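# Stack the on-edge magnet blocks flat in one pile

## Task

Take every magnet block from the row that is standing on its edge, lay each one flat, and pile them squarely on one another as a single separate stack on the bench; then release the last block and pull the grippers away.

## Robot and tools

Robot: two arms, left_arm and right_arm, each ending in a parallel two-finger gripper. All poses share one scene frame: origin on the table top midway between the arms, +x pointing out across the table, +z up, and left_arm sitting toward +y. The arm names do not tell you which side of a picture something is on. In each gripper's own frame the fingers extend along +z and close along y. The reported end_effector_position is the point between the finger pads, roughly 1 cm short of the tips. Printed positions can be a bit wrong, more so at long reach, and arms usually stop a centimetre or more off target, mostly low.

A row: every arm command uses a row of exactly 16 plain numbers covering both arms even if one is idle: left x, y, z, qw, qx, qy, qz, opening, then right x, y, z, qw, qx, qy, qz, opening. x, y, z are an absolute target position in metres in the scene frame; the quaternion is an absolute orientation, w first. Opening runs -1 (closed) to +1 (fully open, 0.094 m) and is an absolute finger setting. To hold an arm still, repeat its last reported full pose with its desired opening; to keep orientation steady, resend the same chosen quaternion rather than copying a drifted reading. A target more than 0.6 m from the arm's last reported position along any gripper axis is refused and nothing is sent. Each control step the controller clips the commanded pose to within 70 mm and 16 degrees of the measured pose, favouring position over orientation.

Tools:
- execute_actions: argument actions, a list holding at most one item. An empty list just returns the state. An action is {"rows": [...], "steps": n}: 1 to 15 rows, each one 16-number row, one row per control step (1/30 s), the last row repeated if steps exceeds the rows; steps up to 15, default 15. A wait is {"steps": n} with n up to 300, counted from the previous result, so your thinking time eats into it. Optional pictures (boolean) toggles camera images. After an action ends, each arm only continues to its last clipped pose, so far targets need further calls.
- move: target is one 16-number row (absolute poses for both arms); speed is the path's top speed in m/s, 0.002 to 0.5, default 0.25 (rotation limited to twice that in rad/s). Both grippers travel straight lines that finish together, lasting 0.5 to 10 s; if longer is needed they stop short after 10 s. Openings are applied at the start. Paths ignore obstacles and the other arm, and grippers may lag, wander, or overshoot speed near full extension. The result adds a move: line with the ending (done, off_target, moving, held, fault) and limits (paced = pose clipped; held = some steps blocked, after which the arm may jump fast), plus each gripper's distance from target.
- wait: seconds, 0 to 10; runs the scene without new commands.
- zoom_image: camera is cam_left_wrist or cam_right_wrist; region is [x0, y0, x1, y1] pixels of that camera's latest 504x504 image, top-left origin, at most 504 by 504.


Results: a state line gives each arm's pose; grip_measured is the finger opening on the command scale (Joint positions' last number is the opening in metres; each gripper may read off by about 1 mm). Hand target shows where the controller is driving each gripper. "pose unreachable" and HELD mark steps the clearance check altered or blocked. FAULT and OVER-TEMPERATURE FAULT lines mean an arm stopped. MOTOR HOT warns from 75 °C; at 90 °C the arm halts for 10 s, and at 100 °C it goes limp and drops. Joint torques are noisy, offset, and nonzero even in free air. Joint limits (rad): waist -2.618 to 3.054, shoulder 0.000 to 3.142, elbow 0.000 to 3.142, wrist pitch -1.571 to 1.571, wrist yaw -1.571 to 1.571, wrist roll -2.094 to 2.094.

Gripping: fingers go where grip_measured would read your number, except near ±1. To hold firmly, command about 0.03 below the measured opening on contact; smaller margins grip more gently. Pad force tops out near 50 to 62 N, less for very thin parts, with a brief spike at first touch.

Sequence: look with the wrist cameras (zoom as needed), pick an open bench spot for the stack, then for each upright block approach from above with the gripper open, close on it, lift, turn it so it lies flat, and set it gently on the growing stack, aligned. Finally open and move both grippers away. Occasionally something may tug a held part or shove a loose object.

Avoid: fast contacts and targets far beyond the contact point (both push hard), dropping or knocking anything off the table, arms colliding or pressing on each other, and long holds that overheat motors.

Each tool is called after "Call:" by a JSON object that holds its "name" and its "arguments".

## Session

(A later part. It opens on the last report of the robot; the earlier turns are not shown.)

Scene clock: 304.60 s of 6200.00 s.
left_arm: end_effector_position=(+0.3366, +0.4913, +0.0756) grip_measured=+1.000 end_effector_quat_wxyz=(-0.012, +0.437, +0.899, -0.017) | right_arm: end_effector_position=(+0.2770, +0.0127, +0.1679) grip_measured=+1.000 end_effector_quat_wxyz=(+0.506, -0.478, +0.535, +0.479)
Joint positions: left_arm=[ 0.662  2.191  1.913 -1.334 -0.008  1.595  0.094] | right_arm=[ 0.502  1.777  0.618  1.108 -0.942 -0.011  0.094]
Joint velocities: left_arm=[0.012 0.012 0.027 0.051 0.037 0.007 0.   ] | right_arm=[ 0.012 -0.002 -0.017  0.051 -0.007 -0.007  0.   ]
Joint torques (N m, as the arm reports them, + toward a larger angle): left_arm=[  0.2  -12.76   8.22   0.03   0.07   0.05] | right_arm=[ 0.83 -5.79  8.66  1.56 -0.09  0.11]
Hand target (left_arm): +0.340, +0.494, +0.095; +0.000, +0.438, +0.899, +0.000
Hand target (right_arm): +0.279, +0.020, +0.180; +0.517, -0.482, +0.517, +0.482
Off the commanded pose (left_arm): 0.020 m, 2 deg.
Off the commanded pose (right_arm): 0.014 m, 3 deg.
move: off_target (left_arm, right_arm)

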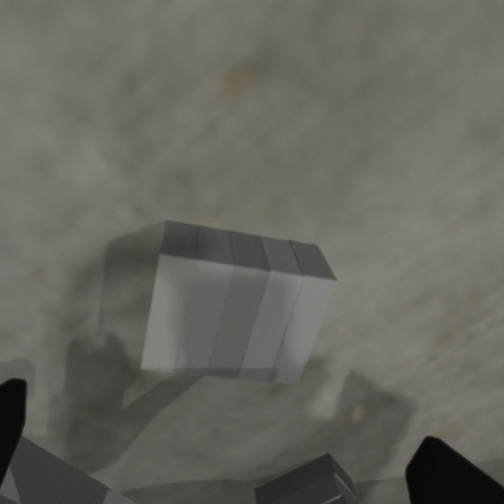

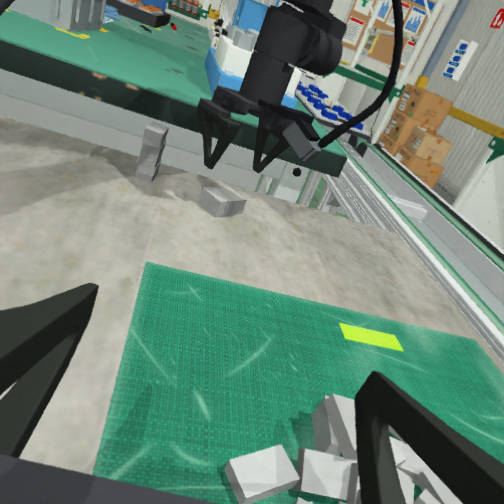

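Call:
{"name": "move", "arguments": {"target": [0.315,0.478,0.12,0,-0.3297,0.9441,0,1,0.28,0.02,0.18,0.5172,-0.4822,0.5172,0.4822,1], "speed": 0.3}}

Call:
{"name": "move", "arguments": {"target": [0.308,0.467,0.075,0.5279,-0.2733,0.7827,0.1843,1,0.28,0.02,0.18,0.5172,-0.4822,0.5172,0.4822,1], "speed": 0.3}}

Scene clock: 335.03 s of 6200.00 s.
left_arm: end_effector_position=(+0.3194, +0.4765, +0.1073) grip_measured=+1.000 end_effector_quat_wxyz=(-0.013, -0.319, +0.947, -0.002) | right_arm: end_effector_position=(+0.2770, +0.0127, +0.1679) grip_measured=+1.000 end_effector_quat_wxyz=(+0.506, -0.478, +0.535, +0.479)
Joint positions: left_arm=[ 0.662  2.072  1.854 -1.379 -0.005  0.04   0.094] | right_arm=[ 0.502  1.777  0.618  1.108 -0.942 -0.011  0.094]
Joint velocities: left_arm=[-0.002 -0.012  0.002  0.037  0.051  0.007  0.   ] | right_arm=[-0.002  0.012 -0.007 -0.022 -0.007 -0.081  0.   ]
Joint torques (N m, as the arm reports them, + toward a larger angle): left_arm=[  1.11 -12.23   5.6    0.15   0.05  -0.07] | right_arm=[ 0.78 -5.8   8.65  1.56 -0.09  0.09]
Hand target (left_arm): +0.315, +0.478, +0.120; +0.000, -0.330, +0.944, -0.000
Hand target (right_arm): +0.279, +0.020, +0.180; +0.517, -0.482, +0.517, +0.482
Off the commanded pose (left_arm): 0.014 m, 2 deg.
Off the commanded pose (right_arm): 0.014 m, 3 deg.
After step 90, 24.20 s passed at rest.
move: off_target (left_arm, right_arm)

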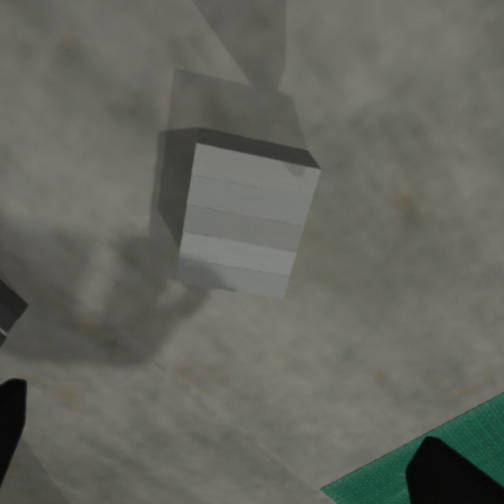

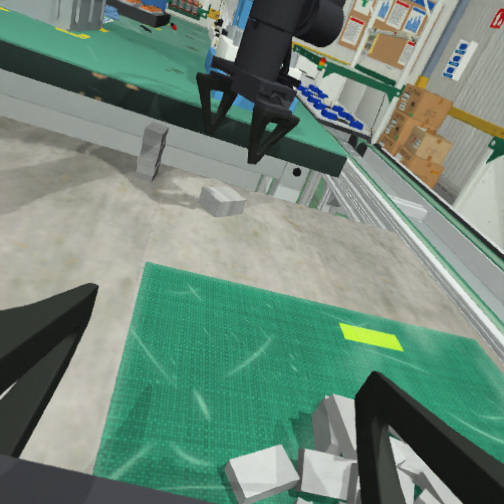

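Scene clock: 338.00 s of 6200.00 s.
left_arm: end_effector_position=(+0.3104, +0.4654, +0.0690) grip_measured=+1.000 end_effector_quat_wxyz=(+0.519, -0.278, +0.788, +0.177) | right_arm: end_effector_position=(+0.2770, +0.0127, +0.1679) grip_measured=+1.000 end_effector_quat_wxyz=(+0.506, -0.478, +0.535, +0.479)
Joint positions: left_arm=[0.671 1.563 0.305 0.849 0.031 0.002 0.094] | right_arm=[ 0.502  1.777  0.618  1.108 -0.942 -0.011  0.094]
Joint velocities: left_arm=[ 0.002 -0.002 -0.002 -0.022  0.022 -0.066  0.   ] | right_arm=[-0.007  0.007 -0.012 -0.022 -0.051  0.095  0.   ]
Joint torques (N m, as the arm reports them, + toward a larger angle): left_arm=[ 0.98 -3.44  4.53  1.87  0.11 -0.08] | right_arm=[ 0.77 -5.84  8.68  1.55 -0.09  0.11]
Hand target (left_arm): +0.310, +0.469, +0.073; +0.529, -0.279, +0.781, +0.178
Hand target (right_arm): +0.279, +0.020, +0.180; +0.517, -0.482, +0.517, +0.482
Off the commanded pose (left_arm): 0.007 m, 2 deg.
Off the commanded pose (right_arm): 0.014 m, 3 deg.
move: off_target (right_arm)

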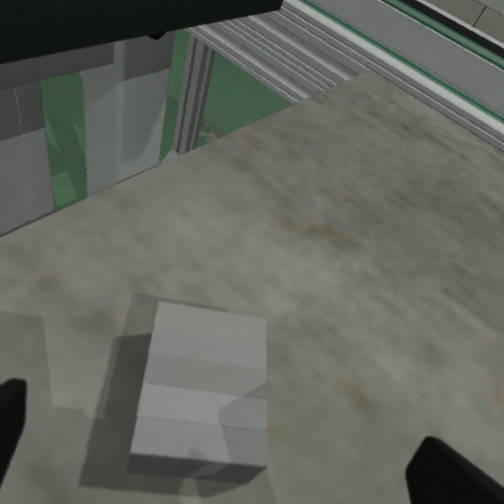

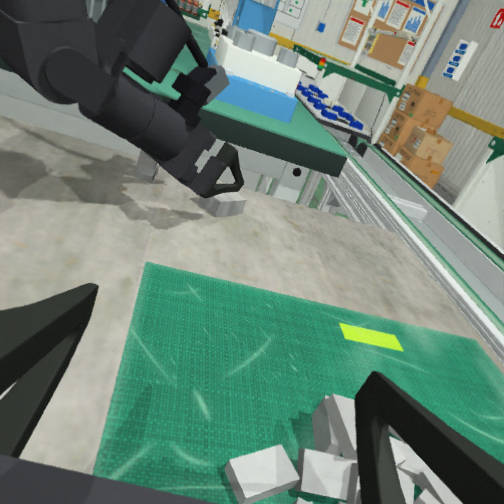

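Call:
{"name": "move", "arguments": {"target": [0.302,0.476,0.035,0.5279,-0.2733,0.7827,0.1843,1,0.28,0.02,0.18,0.5172,-0.4822,0.5172,0.4822,1], "speed": 0.06}}

Scene clock: 360.83 s of 6200.00 s.
left_arm: end_effector_position=(+0.3039, +0.4743, +0.0319) grip_measured=+1.000 end_effector_quat_wxyz=(+0.522, -0.277, +0.787, +0.180) | right_arm: end_effector_position=(+0.2770, +0.0127, +0.1679) grip_measured=+1.000 end_effector_quat_wxyz=(+0.506, -0.478, +0.535, +0.479)
Joint positions: left_arm=[0.72  1.833 0.271 1.159 0.072 0.024 0.094] | right_arm=[ 0.502  1.777  0.618  1.108 -0.942 -0.011  0.094]
Joint velocities: left_arm=[ 0.007 -0.007  0.002  0.007  0.007 -0.007  0.   ] | right_arm=[ 0.002 -0.012 -0.017 -0.022  0.022 -0.022  0.   ]
Joint torques (N m, as the arm reports them, + toward a larger angle): left_arm=[ 1.06 -4.05  2.58  1.9   0.09  0.03] | right_arm=[ 0.83 -5.81  8.68  1.57 -0.1   0.1 ]
Hand target (left_arm): +0.302, +0.476, +0.034; +0.528, -0.274, +0.783, +0.184
Hand target (right_arm): +0.279, +0.020, +0.180; +0.517, -0.482, +0.517, +0.482
Off the commanded pose (left_arm): 0.004 m, 1 deg.
Off the commanded pose (right_arm): 0.014 m, 3 deg.
After step 90, 18.53 s passed at rest.
move: off_target (right_arm)

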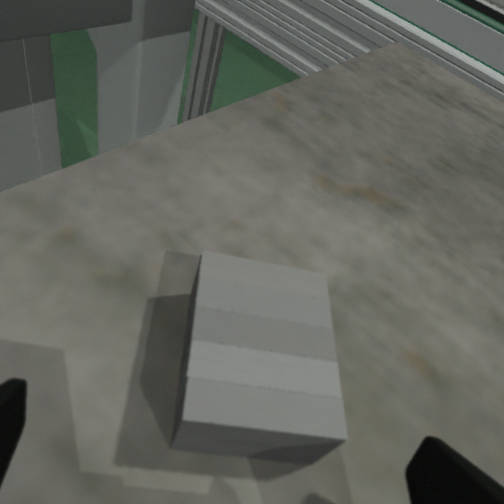

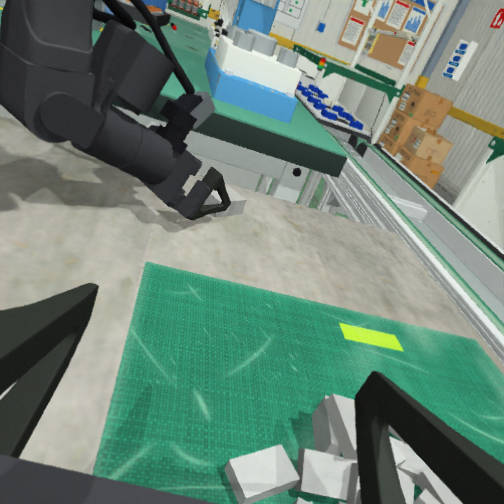

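Call:
{"name": "move", "arguments": {"target": [0.308,0.468,0.021,0.5279,-0.2733,0.7827,0.1843,1,0.28,0.02,0.18,0.5172,-0.4822,0.5172,0.4822,1], "speed": 0.03}}

Scene clock: 391.10 s of 6200.00 s.
left_arm: end_effector_position=(+0.3073, +0.4704, +0.0171) grip_measured=+1.000 end_effector_quat_wxyz=(+0.519, -0.275, +0.789, +0.180) | right_arm: end_effector_position=(+0.2770, +0.0127, +0.1679) grip_measured=+1.000 end_effector_quat_wxyz=(+0.506, -0.478, +0.535, +0.479)
Joint positions: left_arm=[0.696 1.938 0.271 1.26  0.051 0.021 0.094] | right_arm=[ 0.502  1.777  0.618  1.108 -0.942 -0.011  0.094]
Joint velocities: left_arm=[-0.007 -0.007 -0.007 -0.007 -0.037 -0.037  0.   ] | right_arm=[-0.027 -0.002 -0.007  0.007 -0.007 -0.081  0.   ]
Joint torques (N m, as the arm reports them, + toward a larger angle): left_arm=[-1.26 -4.58  1.5   1.9  -0.1  -0.06] | right_arm=[ 0.76 -5.83  8.64  1.57 -0.09  0.12]
Hand target (left_arm): +0.308, +0.468, +0.021; +0.528, -0.273, +0.783, +0.184
Hand target (right_arm): +0.279, +0.020, +0.180; +0.517, -0.482, +0.517, +0.482
Off the commanded pose (left_arm): 0.005 m, 1 deg.
Off the commanded pose (right_arm): 0.014 m, 3 deg.
After step 90, 26.30 s passed at rest.
move: off_target (right_arm)

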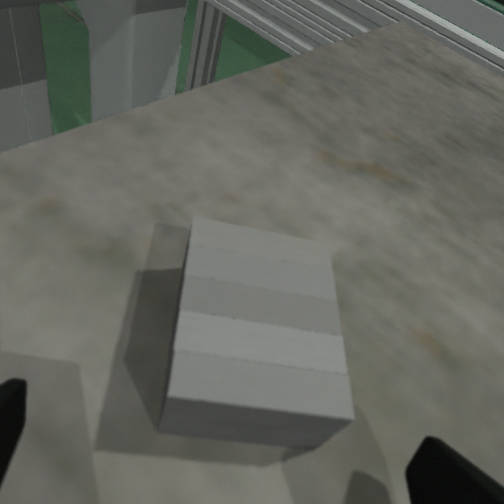

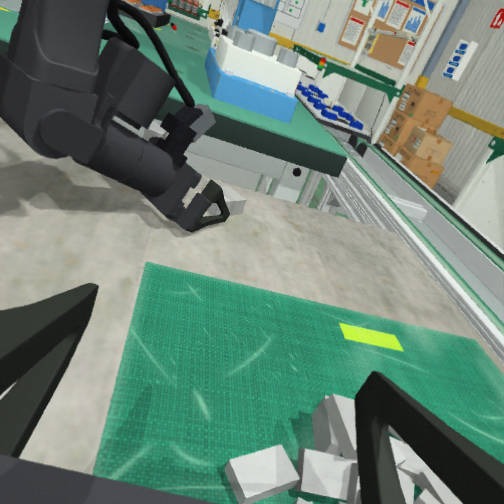

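Call:
{"name": "zoom_image", "arguments": {"camera": "cam_right_wrist", "region": [130,150,290,250]}}

Region (130, 150, 290, 250) of cam_right_wrist's 504x504 image, scaled by 3.150, with more detail than that image has; it fills the top 315 rows of this view, and the rest is white.

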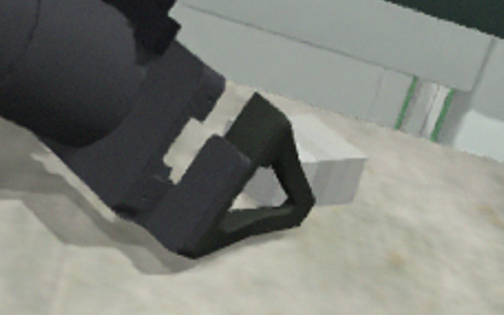

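Call:
{"name": "move", "arguments": {"target": [0.349,0.499,0.024,0.5279,-0.2733,0.7827,0.1843,1,0.28,0.02,0.18,0.5172,-0.4822,0.5172,0.4822,1], "speed": 0.03}}

Scene clock: 432.10 s of 6200.00 s.
left_arm: end_effector_position=(+0.3409, +0.4963, +0.0187) grip_measured=+1.000 end_effector_quat_wxyz=(+0.520, -0.275, +0.788, +0.181) | right_arm: end_effector_position=(+0.2770, +0.0127, +0.1679) grip_measured=+1.000 end_effector_quat_wxyz=(+0.506, -0.478, +0.535, +0.479)
Joint positions: left_arm=[0.683 1.988 0.442 1.141 0.038 0.015 0.094] | right_arm=[ 0.502  1.777  0.618  1.108 -0.942 -0.011  0.094]
Joint velocities: left_arm=[-0.027  0.012  0.017  0.037 -0.095  0.007  0.   ] | right_arm=[-0.022 -0.007 -0.007 -0.051 -0.022 -0.007  0.   ]
Joint torques (N m, as the arm reports them, + toward a larger angle): left_arm=[-1.16 -5.83  5.26  1.62 -0.1  -0.07] | right_arm=[ 0.7  -5.83  8.65  1.58 -0.09  0.11]
Hand target (left_arm): +0.349, +0.499, +0.024; +0.528, -0.273, +0.783, +0.184
Hand target (right_arm): +0.279, +0.020, +0.180; +0.517, -0.482, +0.517, +0.482
Off the commanded pose (left_arm): 0.010 m, 1 deg.
Off the commanded pose (right_arm): 0.014 m, 3 deg.
After step 90, 36.07 s passed at rest.
move: off_target (right_arm)

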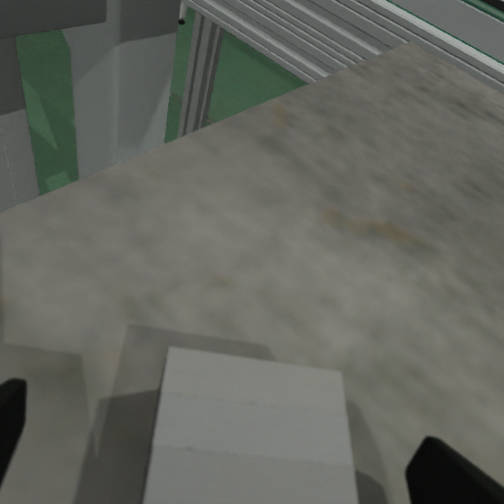

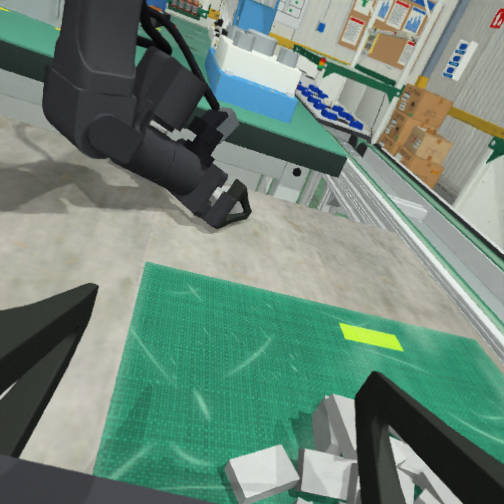

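Call:
{"name": "move", "arguments": {"target": [0.357,0.502,0.024,0.5279,-0.2733,0.7827,0.1843,1,0.28,0.02,0.18,0.5172,-0.4822,0.5172,0.4822,1], "speed": 0.02}}

Scene clock: 437.37 s of 6200.00 s.
left_arm: end_effector_position=(+0.3484, +0.4989, +0.0173) grip_measured=+1.000 end_effector_quat_wxyz=(+0.518, -0.276, +0.789, +0.180) | right_arm: end_effector_position=(+0.2770, +0.0127, +0.1679) grip_measured=+1.000 end_effector_quat_wxyz=(+0.506, -0.478, +0.535, +0.479)
Joint positions: left_arm=[0.673 2.002 0.475 1.117 0.028 0.011 0.094] | right_arm=[ 0.502  1.777  0.618  1.108 -0.942 -0.011  0.094]
Joint velocities: left_arm=[-0.012  0.007 -0.002  0.007 -0.007 -0.037  0.   ] | right_arm=[-0.007 -0.002 -0.007  0.051 -0.022  0.007  0.   ]
Joint torques (N m, as the arm reports them, + toward a larger angle): left_arm=[-1.13 -6.1   5.43  1.63 -0.1  -0.1 ] | right_arm=[ 0.85 -5.73  8.63  1.57 -0.1   0.11]
Hand target (left_arm): +0.357, +0.502, +0.024; +0.528, -0.273, +0.783, +0.184
Hand target (right_arm): +0.279, +0.020, +0.180; +0.517, -0.482, +0.517, +0.482
Off the commanded pose (left_arm): 0.011 m, 1 deg.
Off the commanded pose (right_arm): 0.014 m, 3 deg.
After step 90, 0.93 s passed at rest.
move: off_target (left_arm, right_arm)

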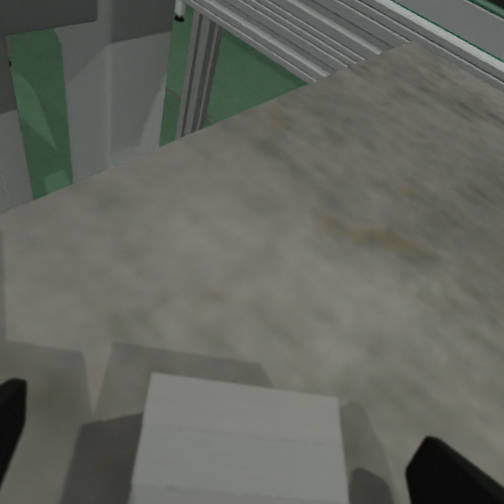

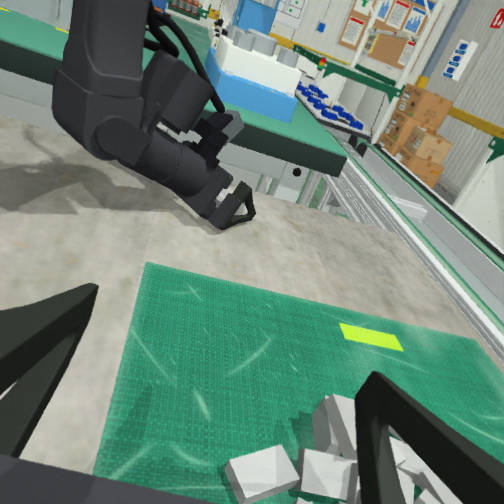

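Call:
{"name": "execute_actions", "arguments": {"actions": [{"rows": [[0.357,0.502,0.024,0.5279,-0.2733,0.7827,0.1843,0.8,0.28,0.02,0.18,0.5172,-0.4822,0.5172,0.4822,1],[0.357,0.502,0.024,0.5279,-0.2733,0.7827,0.1843,0.6,0.28,0.02,0.18,0.5172,-0.4822,0.5172,0.4822,1],[0.357,0.502,0.024,0.5279,-0.2733,0.7827,0.1843,0.45,0.28,0.02,0.18,0.5172,-0.4822,0.5172,0.4822,1],[0.357,0.502,0.024,0.5279,-0.2733,0.7827,0.1843,0.3,0.28,0.02,0.18,0.5172,-0.4822,0.5172,0.4822,1],[0.357,0.502,0.024,0.5279,-0.2733,0.7827,0.1843,0.2,0.28,0.02,0.18,0.5172,-0.4822,0.5172,0.4822,1],[0.357,0.502,0.024,0.5279,-0.2733,0.7827,0.1843,0.12,0.28,0.02,0.18,0.5172,-0.4822,0.5172,0.4822,1],[0.357,0.502,0.024,0.5279,-0.2733,0.7827,0.1843,0.06,0.28,0.02,0.18,0.5172,-0.4822,0.5172,0.4822,1],[0.357,0.502,0.024,0.5279,-0.2733,0.7827,0.1843,0.02,0.28,0.02,0.18,0.5172,-0.4822,0.5172,0.4822,1],[0.357,0.502,0.024,0.5279,-0.2733,0.7827,0.1843,0.0,0.28,0.02,0.18,0.5172,-0.4822,0.5172,0.4822,1]], "steps": 15}]}}

Scene clock: 445.87 s of 6200.00 s.
left_arm: end_effector_position=(+0.3483, +0.4990, +0.0173) grip_measured=+0.002 end_effector_quat_wxyz=(+0.518, -0.276, +0.789, +0.181) | right_arm: end_effector_position=(+0.2770, +0.0127, +0.1679) grip_measured=+1.000 end_effector_quat_wxyz=(+0.506, -0.478, +0.535, +0.479)
Joint positions: left_arm=[0.673 2.002 0.475 1.117 0.027 0.011 0.047] | right_arm=[ 0.502  1.777  0.618  1.108 -0.942 -0.011  0.094]
Joint velocities: left_arm=[-0.017  0.022  0.007  0.022 -0.066 -0.022 -0.001] | right_arm=[-0.012  0.002 -0.012 -0.022 -0.022 -0.022  0.   ]
Joint torques (N m, as the arm reports them, + toward a larger angle): left_arm=[-1.17 -6.02  5.4   1.64 -0.08 -0.08] | right_arm=[ 0.8  -5.88  8.65  1.57 -0.08  0.1 ]
Hand target (left_arm): +0.357, +0.502, +0.024; +0.528, -0.273, +0.783, +0.184
Hand target (right_arm): +0.279, +0.020, +0.180; +0.517, -0.482, +0.517, +0.482
Off the commanded pose (left_arm): 0.011 m, 1 deg.
Off the commanded pose (right_arm): 0.014 m, 3 deg.
Steps of this call (steps 1 to 90: nothing new was sent; then 5.00 s passed at rest; steps 91 to 105: all 15 steps of this action). Readings (end_effector_position):
91: left_arm (+0.3483, +0.4990, +0.0173) | right_arm (+0.2770, +0.0127, +0.1679)
92: left_arm (+0.3483, +0.4990, +0.0173) | right_arm (+0.2770, +0.0127, +0.1679)
94: left_arm (+0.3483, +0.4990, +0.0173) | right_arm (+0.2770, +0.0127, +0.1679)
98: left_arm (+0.3483, +0.4990, +0.0173) | right_arm (+0.2770, +0.0127, +0.1679)
105: the state above

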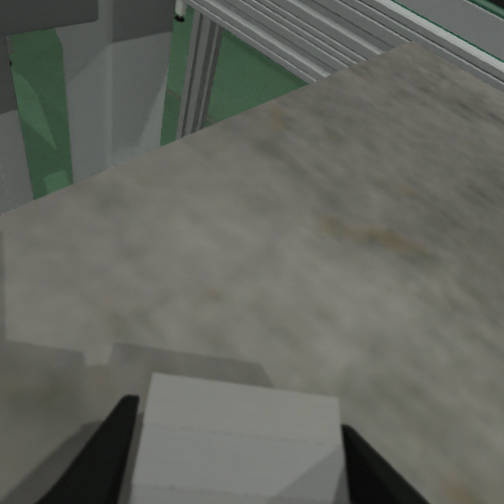

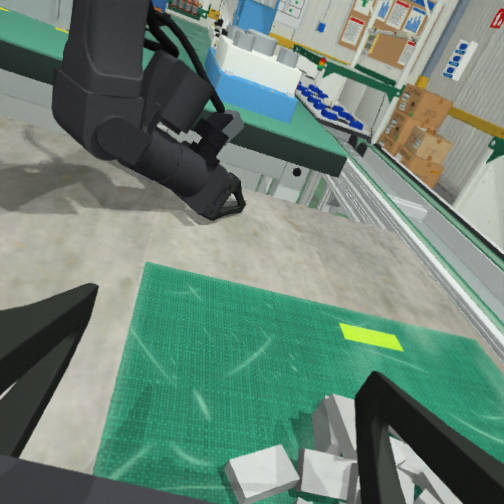

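Call:
{"name": "execute_actions", "arguments": {"actions": [{"rows": [[0.357,0.502,0.024,0.5279,-0.2733,0.7827,0.1843,-0.03,0.28,0.02,0.18,0.5172,-0.4822,0.5172,0.4822,1],[0.357,0.502,0.024,0.5279,-0.2733,0.7827,0.1843,-0.05,0.28,0.02,0.18,0.5172,-0.4822,0.5172,0.4822,1],[0.357,0.502,0.024,0.5279,-0.2733,0.7827,0.1843,-0.07,0.28,0.02,0.18,0.5172,-0.4822,0.5172,0.4822,1],[0.357,0.502,0.024,0.5279,-0.2733,0.7827,0.1843,-0.09,0.28,0.02,0.18,0.5172,-0.4822,0.5172,0.4822,1],[0.357,0.502,0.024,0.5279,-0.2733,0.7827,0.1843,-0.11,0.28,0.02,0.18,0.5172,-0.4822,0.5172,0.4822,1],[0.357,0.502,0.024,0.5279,-0.2733,0.7827,0.1843,-0.13,0.28,0.02,0.18,0.5172,-0.4822,0.5172,0.4822,1],[0.357,0.502,0.024,0.5279,-0.2733,0.7827,0.1843,-0.15,0.28,0.02,0.18,0.5172,-0.4822,0.5172,0.4822,1],[0.357,0.502,0.024,0.5279,-0.2733,0.7827,0.1843,-0.17,0.28,0.02,0.18,0.5172,-0.4822,0.5172,0.4822,1]], "steps": 15}]}}

Scene clock: 450.90 s of 6200.00 s.
left_arm: end_effector_position=(+0.3485, +0.4987, +0.0172) grip_measured=-0.102 end_effector_quat_wxyz=(+0.518, -0.277, +0.789, +0.180) | right_arm: end_effector_position=(+0.2770, +0.0127, +0.1679) grip_measured=+1.000 end_effector_quat_wxyz=(+0.506, -0.478, +0.535, +0.479)
Joint positions: left_arm=[0.672 2.002 0.475 1.117 0.027 0.009 0.042] | right_arm=[ 0.502  1.777  0.618  1.108 -0.942 -0.011  0.094]
Joint velocities: left_arm=[-0.007  0.002 -0.012  0.051 -0.066 -0.037  0.   ] | right_arm=[-0.007  0.007  0.007 -0.022  0.007 -0.022  0.   ]
Joint torques (N m, as the arm reports them, + toward a larger angle): left_arm=[-1.13 -6.04  5.42  1.64 -0.08 -0.05] | right_arm=[ 0.77 -5.78  8.67  1.55 -0.11  0.09]
Hand target (left_arm): +0.357, +0.502, +0.024; +0.528, -0.273, +0.783, +0.184
Hand target (right_arm): +0.279, +0.020, +0.180; +0.517, -0.482, +0.517, +0.482
Off the commanded pose (left_arm): 0.011 m, 1 deg.
Off the commanded pose (right_arm): 0.014 m, 3 deg.
Steps of this call (steps 1 to 90: nothing new was sent; then 1.53 s passed at rest; steps 91 to 105: all 15 steps of this action). Readings (end_effector_position):
91: left_arm (+0.3483, +0.4990, +0.0173) | right_arm (+0.2770, +0.0127, +0.1679)
92: left_arm (+0.3483, +0.4990, +0.0173) | right_arm (+0.2770, +0.0127, +0.1679)
94: left_arm (+0.3485, +0.4987, +0.0173) | right_arm (+0.2770, +0.0127, +0.1679)
98: left_arm (+0.3485, +0.4987, +0.0172) | right_arm (+0.2770, +0.0127, +0.1679)
105: the state above

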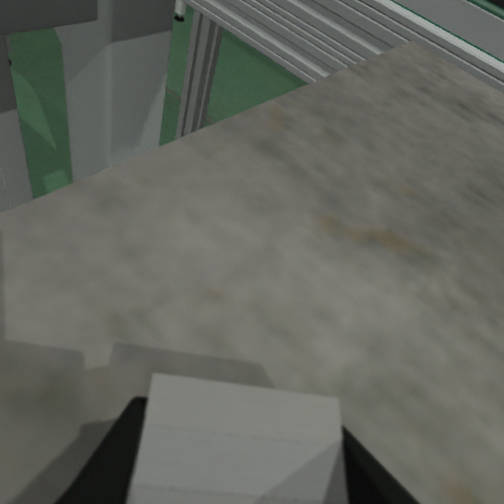

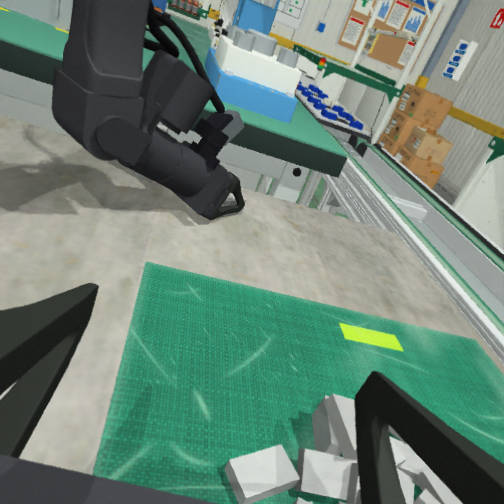

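Call:
{"name": "move", "arguments": {"target": [0.352,0.500,0.10,0.5279,-0.2733,0.7827,0.1843,-0.145,0.28,0.02,0.18,0.5172,-0.4822,0.5172,0.4822,1], "speed": 0.05}}

Scene clock: 457.03 s of 6200.00 s.
left_arm: end_effector_position=(+0.3353, +0.4876, +0.0591) grip_measured=-0.102 end_effector_quat_wxyz=(+0.476, -0.287, +0.815, +0.164) | right_arm: end_effector_position=(+0.2770, +0.0127, +0.1679) grip_measured=+1.000 end_effector_quat_wxyz=(+0.506, -0.478, +0.535, +0.479)
Joint positions: left_arm=[0.672 1.653 0.498 0.638 0.027 0.009 0.042] | right_arm=[ 0.502  1.777  0.618  1.108 -0.942 -0.011  0.094]
Joint velocities: left_arm=[-0.012 -0.007 -0.002 -0.022  0.081  0.022  0.   ] | right_arm=[-0.012  0.002 -0.007 -0.007  0.022  0.037  0.   ]
Joint torques (N m, as the arm reports them, + toward a larger angle): left_arm=[-0.51 -8.42  8.31  2.06 -0.03 -0.05] | right_arm=[ 0.88 -5.78  8.65  1.56 -0.09  0.09]
Hand target (left_arm): +0.350, +0.498, +0.102; +0.528, -0.274, +0.783, +0.184
Hand target (right_arm): +0.279, +0.020, +0.180; +0.517, -0.482, +0.517, +0.482
Off the commanded pose (left_arm): 0.046 m, 8 deg.
Off the commanded pose (right_arm): 0.014 m, 3 deg.
After step 90, 0.93 s passed at rest.
move: off_target (left_arm, right_arm)

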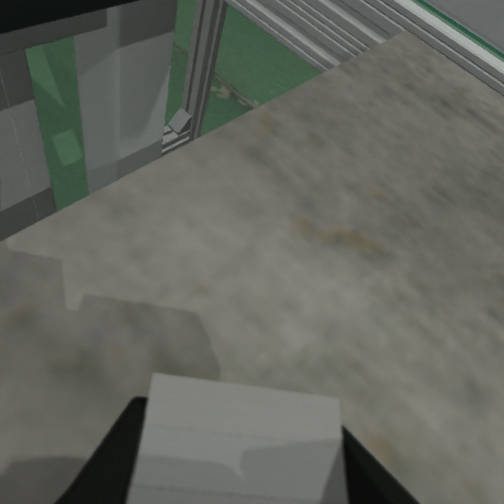

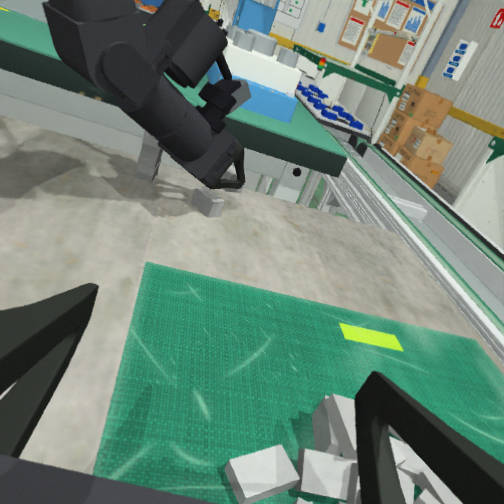

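Call:
{"name": "zoom_image", "arguments": {"camera": "cam_right_wrist", "region": [130,130,290,240]}}

Region (130, 130, 290, 240) of cam_right_wrist's 504x504 image, scaled by 3.150, with more detail than that image has; it fills the top 346 rows of this view, and the rest is white.

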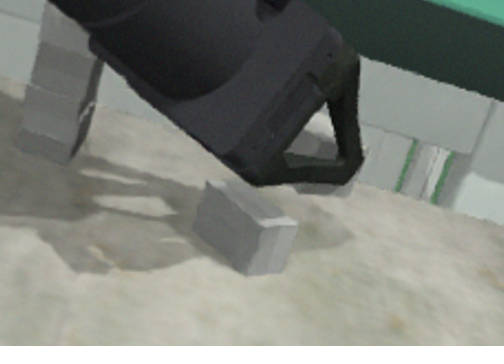

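Call:
{"name": "move", "arguments": {"target": [0.33,0.47,0.16,0.5279,-0.2733,0.7827,0.1843,-0.145,0.28,0.02,0.18,0.5172,-0.4822,0.5172,0.4822,1], "speed": 0.08}}

Scene clock: 488.40 s of 6200.00 s.
left_arm: end_effector_position=(+0.3144, +0.4609, +0.1162) grip_measured=-0.102 end_effector_quat_wxyz=(+0.474, -0.286, +0.817, +0.164) | right_arm: end_effector_position=(+0.2770, +0.0127, +0.1679) grip_measured=+1.000 end_effector_quat_wxyz=(+0.506, -0.478, +0.535, +0.479)
Joint positions: left_arm=[ 0.641  1.297  0.502  0.274  0.    -0.003  0.042] | right_arm=[ 0.502  1.777  0.618  1.108 -0.942 -0.011  0.094]
Joint velocities: left_arm=[-0.007 -0.007 -0.002 -0.037  0.007 -0.037 -0.001] | right_arm=[-0.007  0.017  0.002 -0.022  0.022 -0.007  0.   ]
Joint torques (N m, as the arm reports them, + toward a larger angle): left_arm=[-1.13 -6.45 10.13  2.09 -0.11 -0.07] | right_arm=[ 0.78 -5.83  8.62  1.55 -0.09  0.11]
Hand target (left_arm): +0.328, +0.468, +0.161; +0.528, -0.274, +0.783, +0.183
Hand target (right_arm): +0.279, +0.020, +0.180; +0.517, -0.482, +0.517, +0.482
Off the commanded pose (left_arm): 0.047 m, 8 deg.
Off the commanded pose (right_arm): 0.014 m, 3 deg.
After step 90, 26.50 s passed at rest.
move: off_target (left_arm, right_arm)

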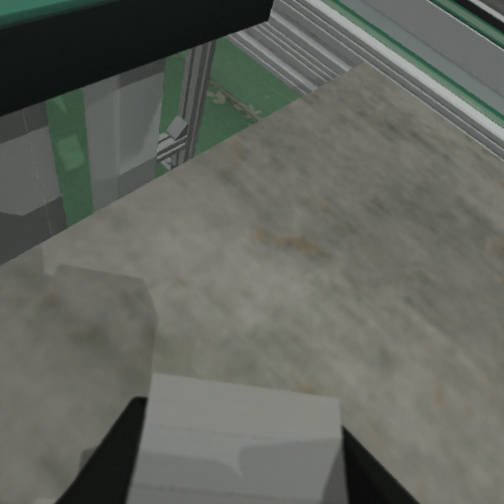

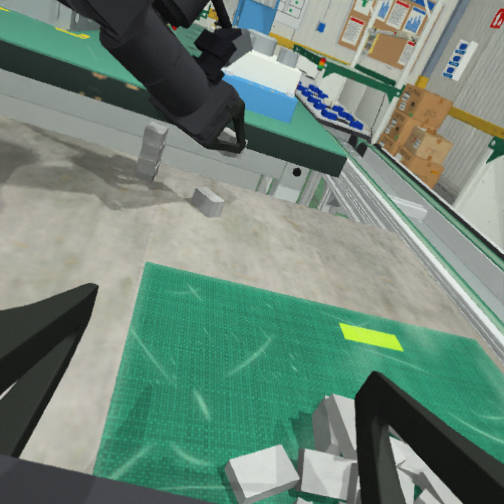

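Call:
{"name": "move", "arguments": {"target": [0.275,0.370,0.13,0,-0.2419,0.9703,0,-0.145,0.28,0.02,0.18,0.5172,-0.4822,0.5172,0.4822,1], "speed": 0.1}}

Scene clock: 498.90 s of 6200.00 s.
left_arm: end_effector_position=(+0.2661, +0.3682, +0.1201) grip_measured=-0.102 end_effector_quat_wxyz=(-0.018, -0.246, +0.969, +0.003) | right_arm: end_effector_position=(+0.2770, +0.0127, +0.1679) grip_measured=+1.000 end_effector_quat_wxyz=(+0.506, -0.478, +0.535, +0.479)
Joint positions: left_arm=[ 0.481  1.657  1.365 -1.312 -0.016  0.014  0.042] | right_arm=[ 0.502  1.777  0.618  1.108 -0.942 -0.011  0.094]
Joint velocities: left_arm=[-0.012 -0.002  0.007 -0.051  0.066  0.022 -0.   ] | right_arm=[ 0.007 -0.007  0.002 -0.066  0.037 -0.022  0.   ]
Joint torques (N m, as the arm reports them, + toward a larger angle): left_arm=[-1.16 -6.34  9.2   0.08 -0.03 -0.01] | right_arm=[ 0.72 -5.79  8.7   1.56 -0.07  0.11]
Hand target (left_arm): +0.274, +0.369, +0.132; -0.002, -0.240, +0.971, +0.008
Hand target (right_arm): +0.279, +0.020, +0.180; +0.517, -0.482, +0.517, +0.482
Off the commanded pose (left_arm): 0.013 m, 2 deg.
Off the commanded pose (right_arm): 0.014 m, 3 deg.
After step 90, 1.73 s passed at rest.
move: off_target (left_arm, right_arm)

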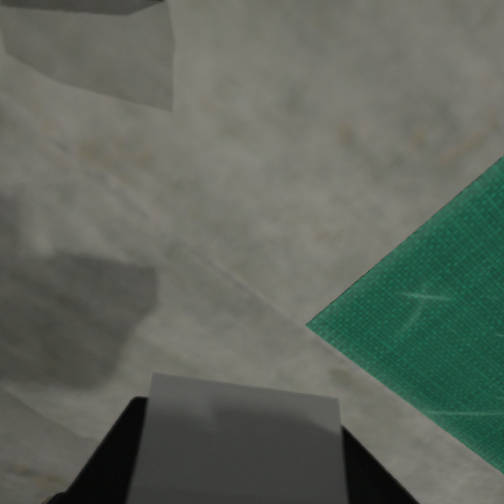

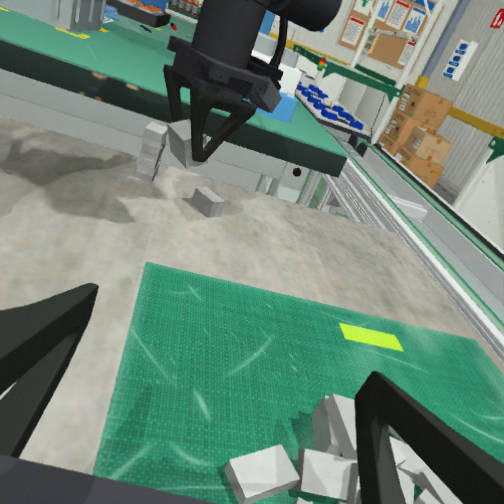

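Call:
{"name": "move", "arguments": {"target": [0.288,0.377,0.07,-0.1266,-0.2398,0.9620,-0.0316,-0.145,0.28,0.02,0.18,0.5172,-0.4822,0.5172,0.4822,1], "speed": 0.06}}

Scene clock: 507.90 s of 6200.00 s.
left_arm: end_effector_position=(+0.2831, +0.3776, +0.0575) grip_measured=-0.102 end_effector_quat_wxyz=(-0.135, -0.242, +0.960, -0.028) | right_arm: end_effector_position=(+0.2770, +0.0127, +0.1679) grip_measured=+1.000 end_effector_quat_wxyz=(+0.506, -0.478, +0.535, +0.479)
Joint positions: left_arm=[ 0.481  1.998  1.507 -1.357 -0.015  0.014  0.042] | right_arm=[ 0.502  1.777  0.618  1.108 -0.942 -0.011  0.094]
Joint velocities: left_arm=[-0.002 -0.002  0.002 -0.095 -0.022  0.007 -0.   ] | right_arm=[ 0.002  0.002 -0.007  0.022  0.022  0.007  0.   ]
Joint torques (N m, as the arm reports them, + toward a larger angle): left_arm=[-0.46 -9.17  8.39 -0.5   0.09  0.02] | right_arm=[ 0.77 -5.83  8.71  1.58 -0.09  0.12]
Hand target (left_arm): +0.288, +0.377, +0.070; -0.126, -0.239, +0.962, -0.030
Hand target (right_arm): +0.279, +0.020, +0.180; +0.517, -0.482, +0.517, +0.482
Off the commanded pose (left_arm): 0.013 m, 1 deg.
Off the commanded pose (right_arm): 0.014 m, 3 deg.
After step 90, 3.80 s passed at rest.
move: off_target (left_arm, right_arm)

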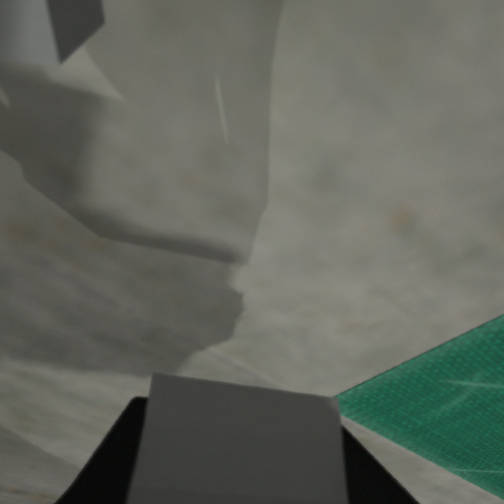

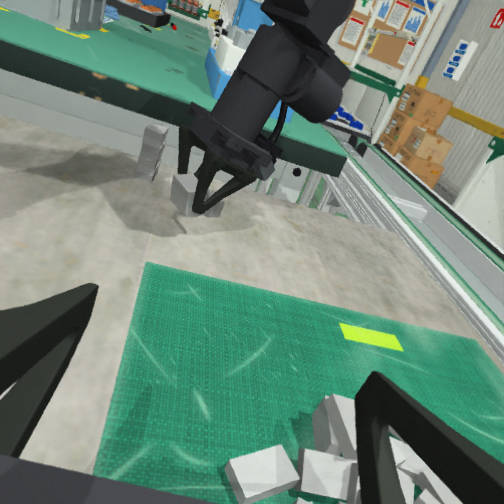

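Call:
{"name": "move", "arguments": {"target": [0.295,0.381,0.036,-0.1935,-0.2370,0.9508,-0.0482,-0.145,0.28,0.02,0.18,0.5172,-0.4822,0.5172,0.4822,1], "speed": 0.03}}

Scene clock: 514.20 s of 6200.00 s.
left_arm: end_effector_position=(+0.2919, +0.3825, +0.0232) grip_measured=-0.102 end_effector_quat_wxyz=(-0.196, -0.239, +0.950, -0.045) | right_arm: end_effector_position=(+0.2770, +0.0127, +0.1679) grip_measured=+1.000 end_effector_quat_wxyz=(+0.506, -0.478, +0.535, +0.479)
Joint positions: left_arm=[ 0.481  2.197  1.63  -1.408 -0.015  0.014  0.042] | right_arm=[ 0.502  1.777  0.618  1.108 -0.942 -0.011  0.094]
Joint velocities: left_arm=[ 0.007  0.002  0.007 -0.007  0.066  0.051 -0.001] | right_arm=[-0.017  0.012 -0.002  0.037  0.022 -0.037  0.   ]
Joint torques (N m, as the arm reports them, + toward a larger angle): left_arm=[ -0.5  -10.45   7.85  -0.8    0.06  -0.01] | right_arm=[ 0.77 -5.77  8.68  1.54 -0.06  0.12]
Hand target (left_arm): +0.295, +0.381, +0.035; -0.193, -0.236, +0.951, -0.048
Hand target (right_arm): +0.279, +0.020, +0.180; +0.517, -0.482, +0.517, +0.482
Off the commanded pose (left_arm): 0.013 m, 1 deg.
Off the commanded pose (right_arm): 0.014 m, 3 deg.
After step 90, 1.03 s passed at rest.
move: off_target (left_arm, right_arm)

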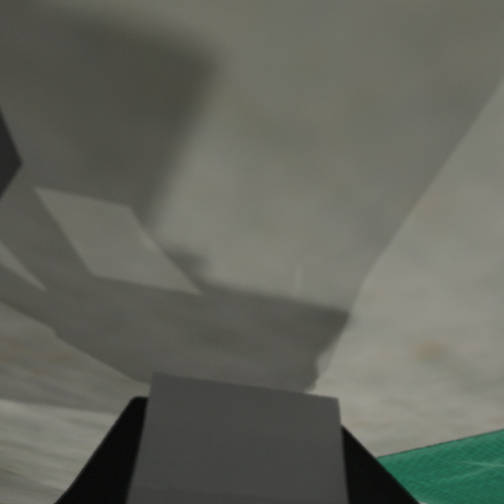

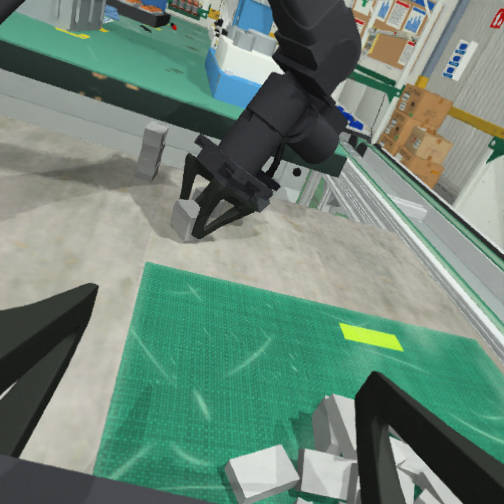

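Call:
{"name": "zoom_image", "arguments": {"camera": "cam_right_wrist", "region": [130,130,310,260]}}

Region (130, 130, 310, 260) of cam_right_wrist's 504x504 image, scaled by 2.800, with more detail than that image has.

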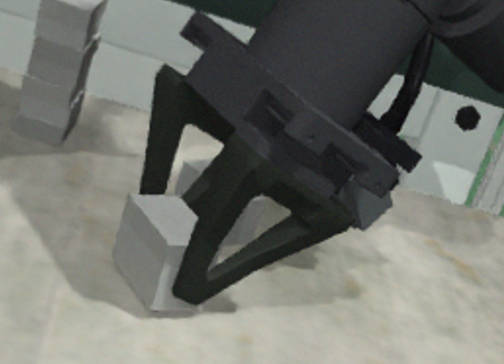

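Call:
{"name": "move", "arguments": {"target": [0.295,0.381,0.029,-0.1935,-0.2370,0.9508,-0.0482,-0.145,0.28,0.02,0.18,0.5172,-0.4822,0.5172,0.4822,1], "speed": 0.01}}

Scene clock: 522.97 s of 6200.00 s.
left_arm: end_effector_position=(+0.2925, +0.3829, +0.0186) grip_measured=-0.102 end_effector_quat_wxyz=(-0.198, -0.239, +0.950, -0.045) | right_arm: end_effector_position=(+0.2770, +0.0127, +0.1679) grip_measured=+1.000 end_effector_quat_wxyz=(+0.506, -0.478, +0.535, +0.479)
Joint positions: left_arm=[ 0.481  2.209  1.63  -1.399 -0.015  0.014  0.042] | right_arm=[ 0.502  1.777  0.618  1.108 -0.942 -0.011  0.094]
Joint velocities: left_arm=[-0.017 -0.017  0.002  0.037 -0.051 -0.11  -0.001] | right_arm=[ 0.007  0.012  0.002 -0.022  0.007  0.037  0.   ]
Joint torques (N m, as the arm reports them, + toward a larger angle): left_arm=[ -0.44 -10.7    6.72  -0.69   0.08  -0.01] | right_arm=[ 0.84 -5.82  8.72  1.56 -0.08  0.12]
Hand target (left_arm): +0.295, +0.381, +0.029; -0.193, -0.237, +0.951, -0.048
Hand target (right_arm): +0.279, +0.020, +0.180; +0.517, -0.482, +0.517, +0.482
Off the commanded pose (left_arm): 0.011 m, 1 deg.
Off the commanded pose (right_arm): 0.014 m, 3 deg.
After step 90, 3.33 s passed at rest.
move: off_target (left_arm, right_arm)

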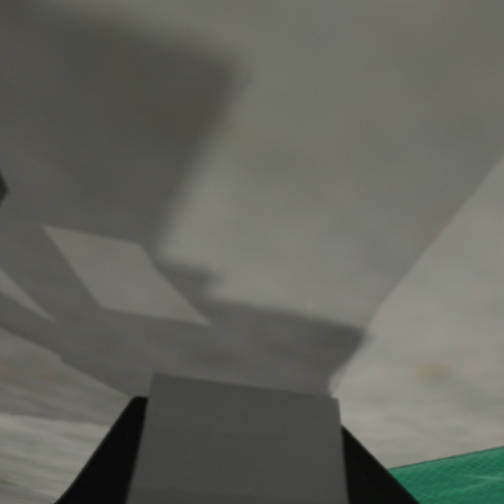

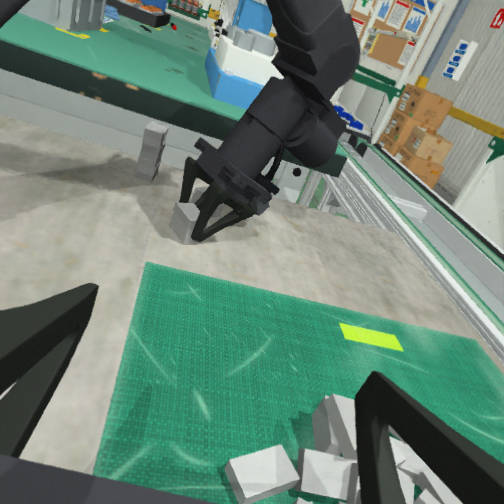

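Call:
{"name": "move", "arguments": {"target": [0.295,0.381,0.024,-0.1935,-0.2370,0.9508,-0.0482,-0.145,0.28,0.02,0.18,0.5172,-0.4822,0.5172,0.4822,1], "speed": 0.01}}

Scene clock: 528.30 s of 6200.00 s.
left_arm: end_effector_position=(+0.2929, +0.3831, +0.0167) grip_measured=-0.102 end_effector_quat_wxyz=(-0.198, -0.239, +0.949, -0.045) | right_arm: end_effector_position=(+0.2770, +0.0127, +0.1679) grip_measured=+1.000 end_effector_quat_wxyz=(+0.506, -0.478, +0.535, +0.479)
Joint positions: left_arm=[ 0.481  2.214  1.63  -1.395 -0.015  0.014  0.042] | right_arm=[ 0.502  1.777  0.618  1.108 -0.942 -0.011  0.094]
Joint velocities: left_arm=[ 0.007 -0.012 -0.012  0.007 -0.051 -0.066 -0.   ] | right_arm=[ 0.012 -0.012 -0.007  0.037 -0.051  0.007  0.   ]
Joint torques (N m, as the arm reports them, + toward a larger angle): left_arm=[ -0.49 -10.59   5.78  -0.58   0.07   0.  ] | right_arm=[ 0.82 -5.82  8.67  1.58 -0.09  0.11]
Hand target (left_arm): +0.295, +0.381, +0.024; -0.194, -0.237, +0.951, -0.048
Hand target (right_arm): +0.279, +0.020, +0.180; +0.517, -0.482, +0.517, +0.482
Off the commanded pose (left_arm): 0.008 m, 1 deg.
Off the commanded pose (right_arm): 0.014 m, 3 deg.
move: off_target (right_arm)

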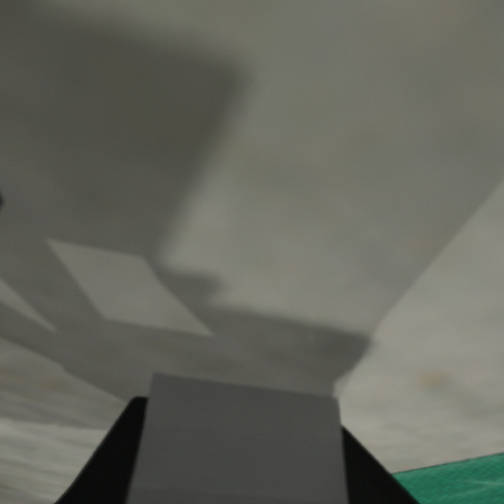

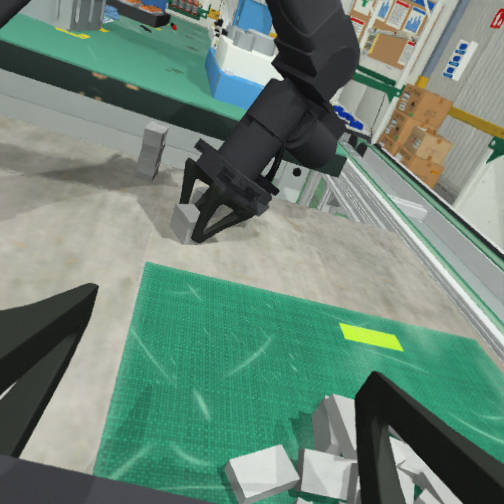

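Call:
{"name": "execute_actions", "arguments": {"actions": [{"rows": [[0.295,0.381,0.024,-0.1935,-0.2370,0.9508,-0.0482,-0.12,0.28,0.02,0.18,0.5172,-0.4822,0.5172,0.4822,1],[0.295,0.381,0.024,-0.1935,-0.2370,0.9508,-0.0482,-0.10,0.28,0.02,0.18,0.5172,-0.4822,0.5172,0.4822,1],[0.295,0.381,0.024,-0.1935,-0.2370,0.9508,-0.0482,-0.08,0.28,0.02,0.18,0.5172,-0.4822,0.5172,0.4822,1],[0.295,0.381,0.024,-0.1935,-0.2370,0.9508,-0.0482,-0.06,0.28,0.02,0.18,0.5172,-0.4822,0.5172,0.4822,1],[0.295,0.381,0.024,-0.1935,-0.2370,0.9508,-0.0482,-0.03,0.28,0.02,0.18,0.5172,-0.4822,0.5172,0.4822,1],[0.295,0.381,0.024,-0.1935,-0.2370,0.9508,-0.0482,0.0,0.28,0.02,0.18,0.5172,-0.4822,0.5172,0.4822,1],[0.295,0.381,0.024,-0.1935,-0.2370,0.9508,-0.0482,0.05,0.28,0.02,0.18,0.5172,-0.4822,0.5172,0.4822,1],[0.295,0.381,0.024,-0.1935,-0.2370,0.9508,-0.0482,0.1,0.28,0.02,0.18,0.5172,-0.4822,0.5172,0.4822,1],[0.295,0.381,0.024,-0.1935,-0.2370,0.9508,-0.0482,0.2,0.28,0.02,0.18,0.5172,-0.4822,0.5172,0.4822,1],[0.295,0.381,0.024,-0.1935,-0.2370,0.9508,-0.0482,0.3,0.28,0.02,0.18,0.5172,-0.4822,0.5172,0.4822,1]], "steps": 15}]}}

Scene clock: 536.17 s of 6200.00 s.
left_arm: end_effector_position=(+0.2926, +0.3828, +0.0169) grip_measured=+0.298 end_effector_quat_wxyz=(-0.199, -0.239, +0.949, -0.046) | right_arm: end_effector_position=(+0.2770, +0.0127, +0.1679) grip_measured=+1.000 end_effector_quat_wxyz=(+0.506, -0.478, +0.535, +0.479)
Joint positions: left_arm=[ 0.481  2.214  1.63  -1.397 -0.015  0.014  0.061] | right_arm=[ 0.502  1.777  0.618  1.108 -0.942 -0.011  0.094]
Joint velocities: left_arm=[-0.017  0.002  0.002  0.022  0.066 -0.022  0.001] | right_arm=[ 0.007  0.002  0.012  0.037 -0.037 -0.037  0.   ]
Joint torques (N m, as the arm reports them, + toward a larger angle): left_arm=[ -0.46 -10.56   5.74  -0.56   0.06  -0.01] | right_arm=[ 0.77 -5.72  8.68  1.57 -0.1   0.09]
Hand target (left_arm): +0.295, +0.381, +0.024; -0.193, -0.237, +0.951, -0.048
Hand target (right_arm): +0.279, +0.020, +0.180; +0.517, -0.482, +0.517, +0.482
Off the commanded pose (left_arm): 0.008 m, 1 deg.
Off the commanded pose (right_arm): 0.014 m, 3 deg.
Steps of this call (steps 1 to 90: nothing new was sent; then 4.37 s passed at rest; steps 91 to 105: all 15 steps of this action). Readings (end_effector_position):
91: left_arm (+0.2929, +0.3831, +0.0167) | right_arm (+0.2770, +0.0127, +0.1679)
92: left_arm (+0.2929, +0.3831, +0.0167) | right_arm (+0.2770, +0.0127, +0.1679)
94: left_arm (+0.2929, +0.3831, +0.0167) | right_arm (+0.2770, +0.0127, +0.1679)
98: left_arm (+0.2927, +0.3829, +0.0169) | right_arm (+0.2770, +0.0127, +0.1679)
105: the state above

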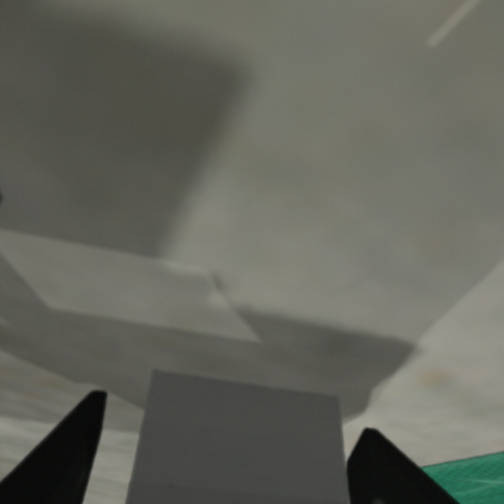

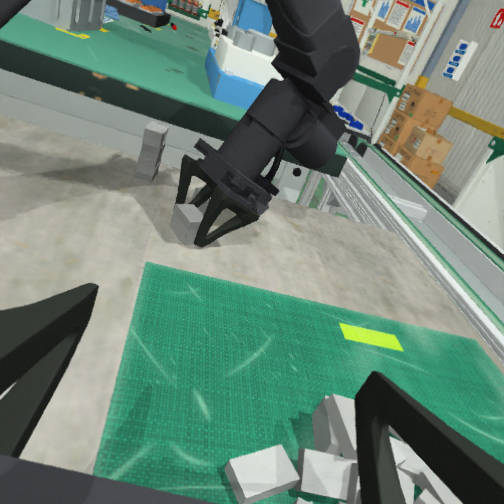

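Call:
{"name": "move", "arguments": {"target": [0.295,0.383,0.095,-0.1266,-0.2398,0.9620,-0.0316,1,0.28,0.02,0.18,0.5172,-0.4822,0.5172,0.4822,1], "speed": 0.08}}

Scene clock: 541.87 s of 6200.00 s.
left_arm: end_effector_position=(+0.2902, +0.3812, +0.0808) grip_measured=+1.000 end_effector_quat_wxyz=(-0.147, -0.241, +0.959, -0.033) | right_arm: end_effector_position=(+0.2770, +0.0127, +0.1679) grip_measured=+1.000 end_effector_quat_wxyz=(+0.506, -0.478, +0.535, +0.479)
Joint positions: left_arm=[ 0.481  2.035  1.649 -1.487 -0.013  0.016  0.094] | right_arm=[ 0.502  1.777  0.618  1.108 -0.942 -0.011  0.094]
Joint velocities: left_arm=[ 0.007 -0.012 -0.002 -0.037 -0.066  0.095  0.   ] | right_arm=[ 0.007 -0.012 -0.007 -0.007 -0.051 -0.066  0.   ]
Joint torques (N m, as the arm reports them, + toward a larger angle): left_arm=[  0.07 -10.75   7.66  -0.37   0.1    0.03] | right_arm=[ 0.88 -5.8   8.68  1.56 -0.1   0.12]
Hand target (left_arm): +0.295, +0.383, +0.095; -0.127, -0.241, +0.962, -0.032
Hand target (right_arm): +0.279, +0.020, +0.180; +0.517, -0.482, +0.517, +0.482
Off the commanded pose (left_arm): 0.015 m, 2 deg.
Off the commanded pose (right_arm): 0.014 m, 3 deg.
After step 90, 1.33 s passed at rest.
move: off_target (left_arm, right_arm)

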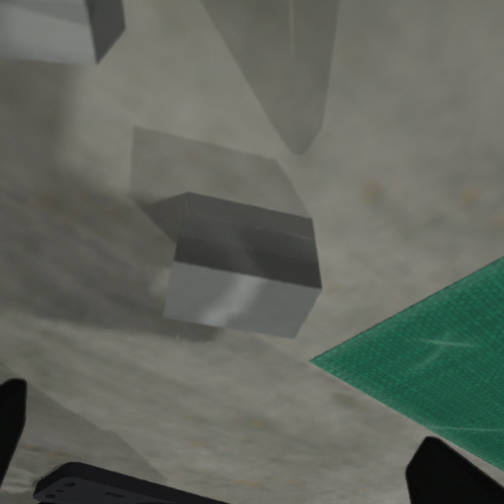

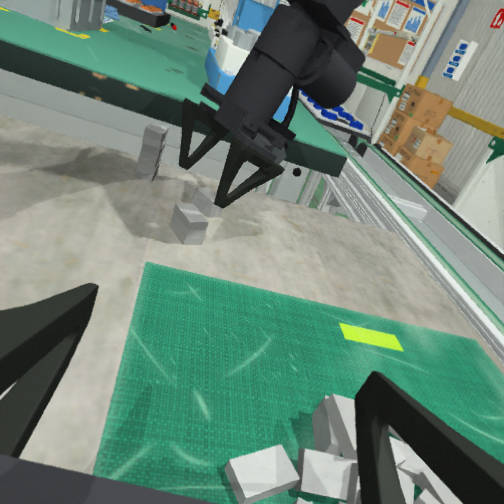

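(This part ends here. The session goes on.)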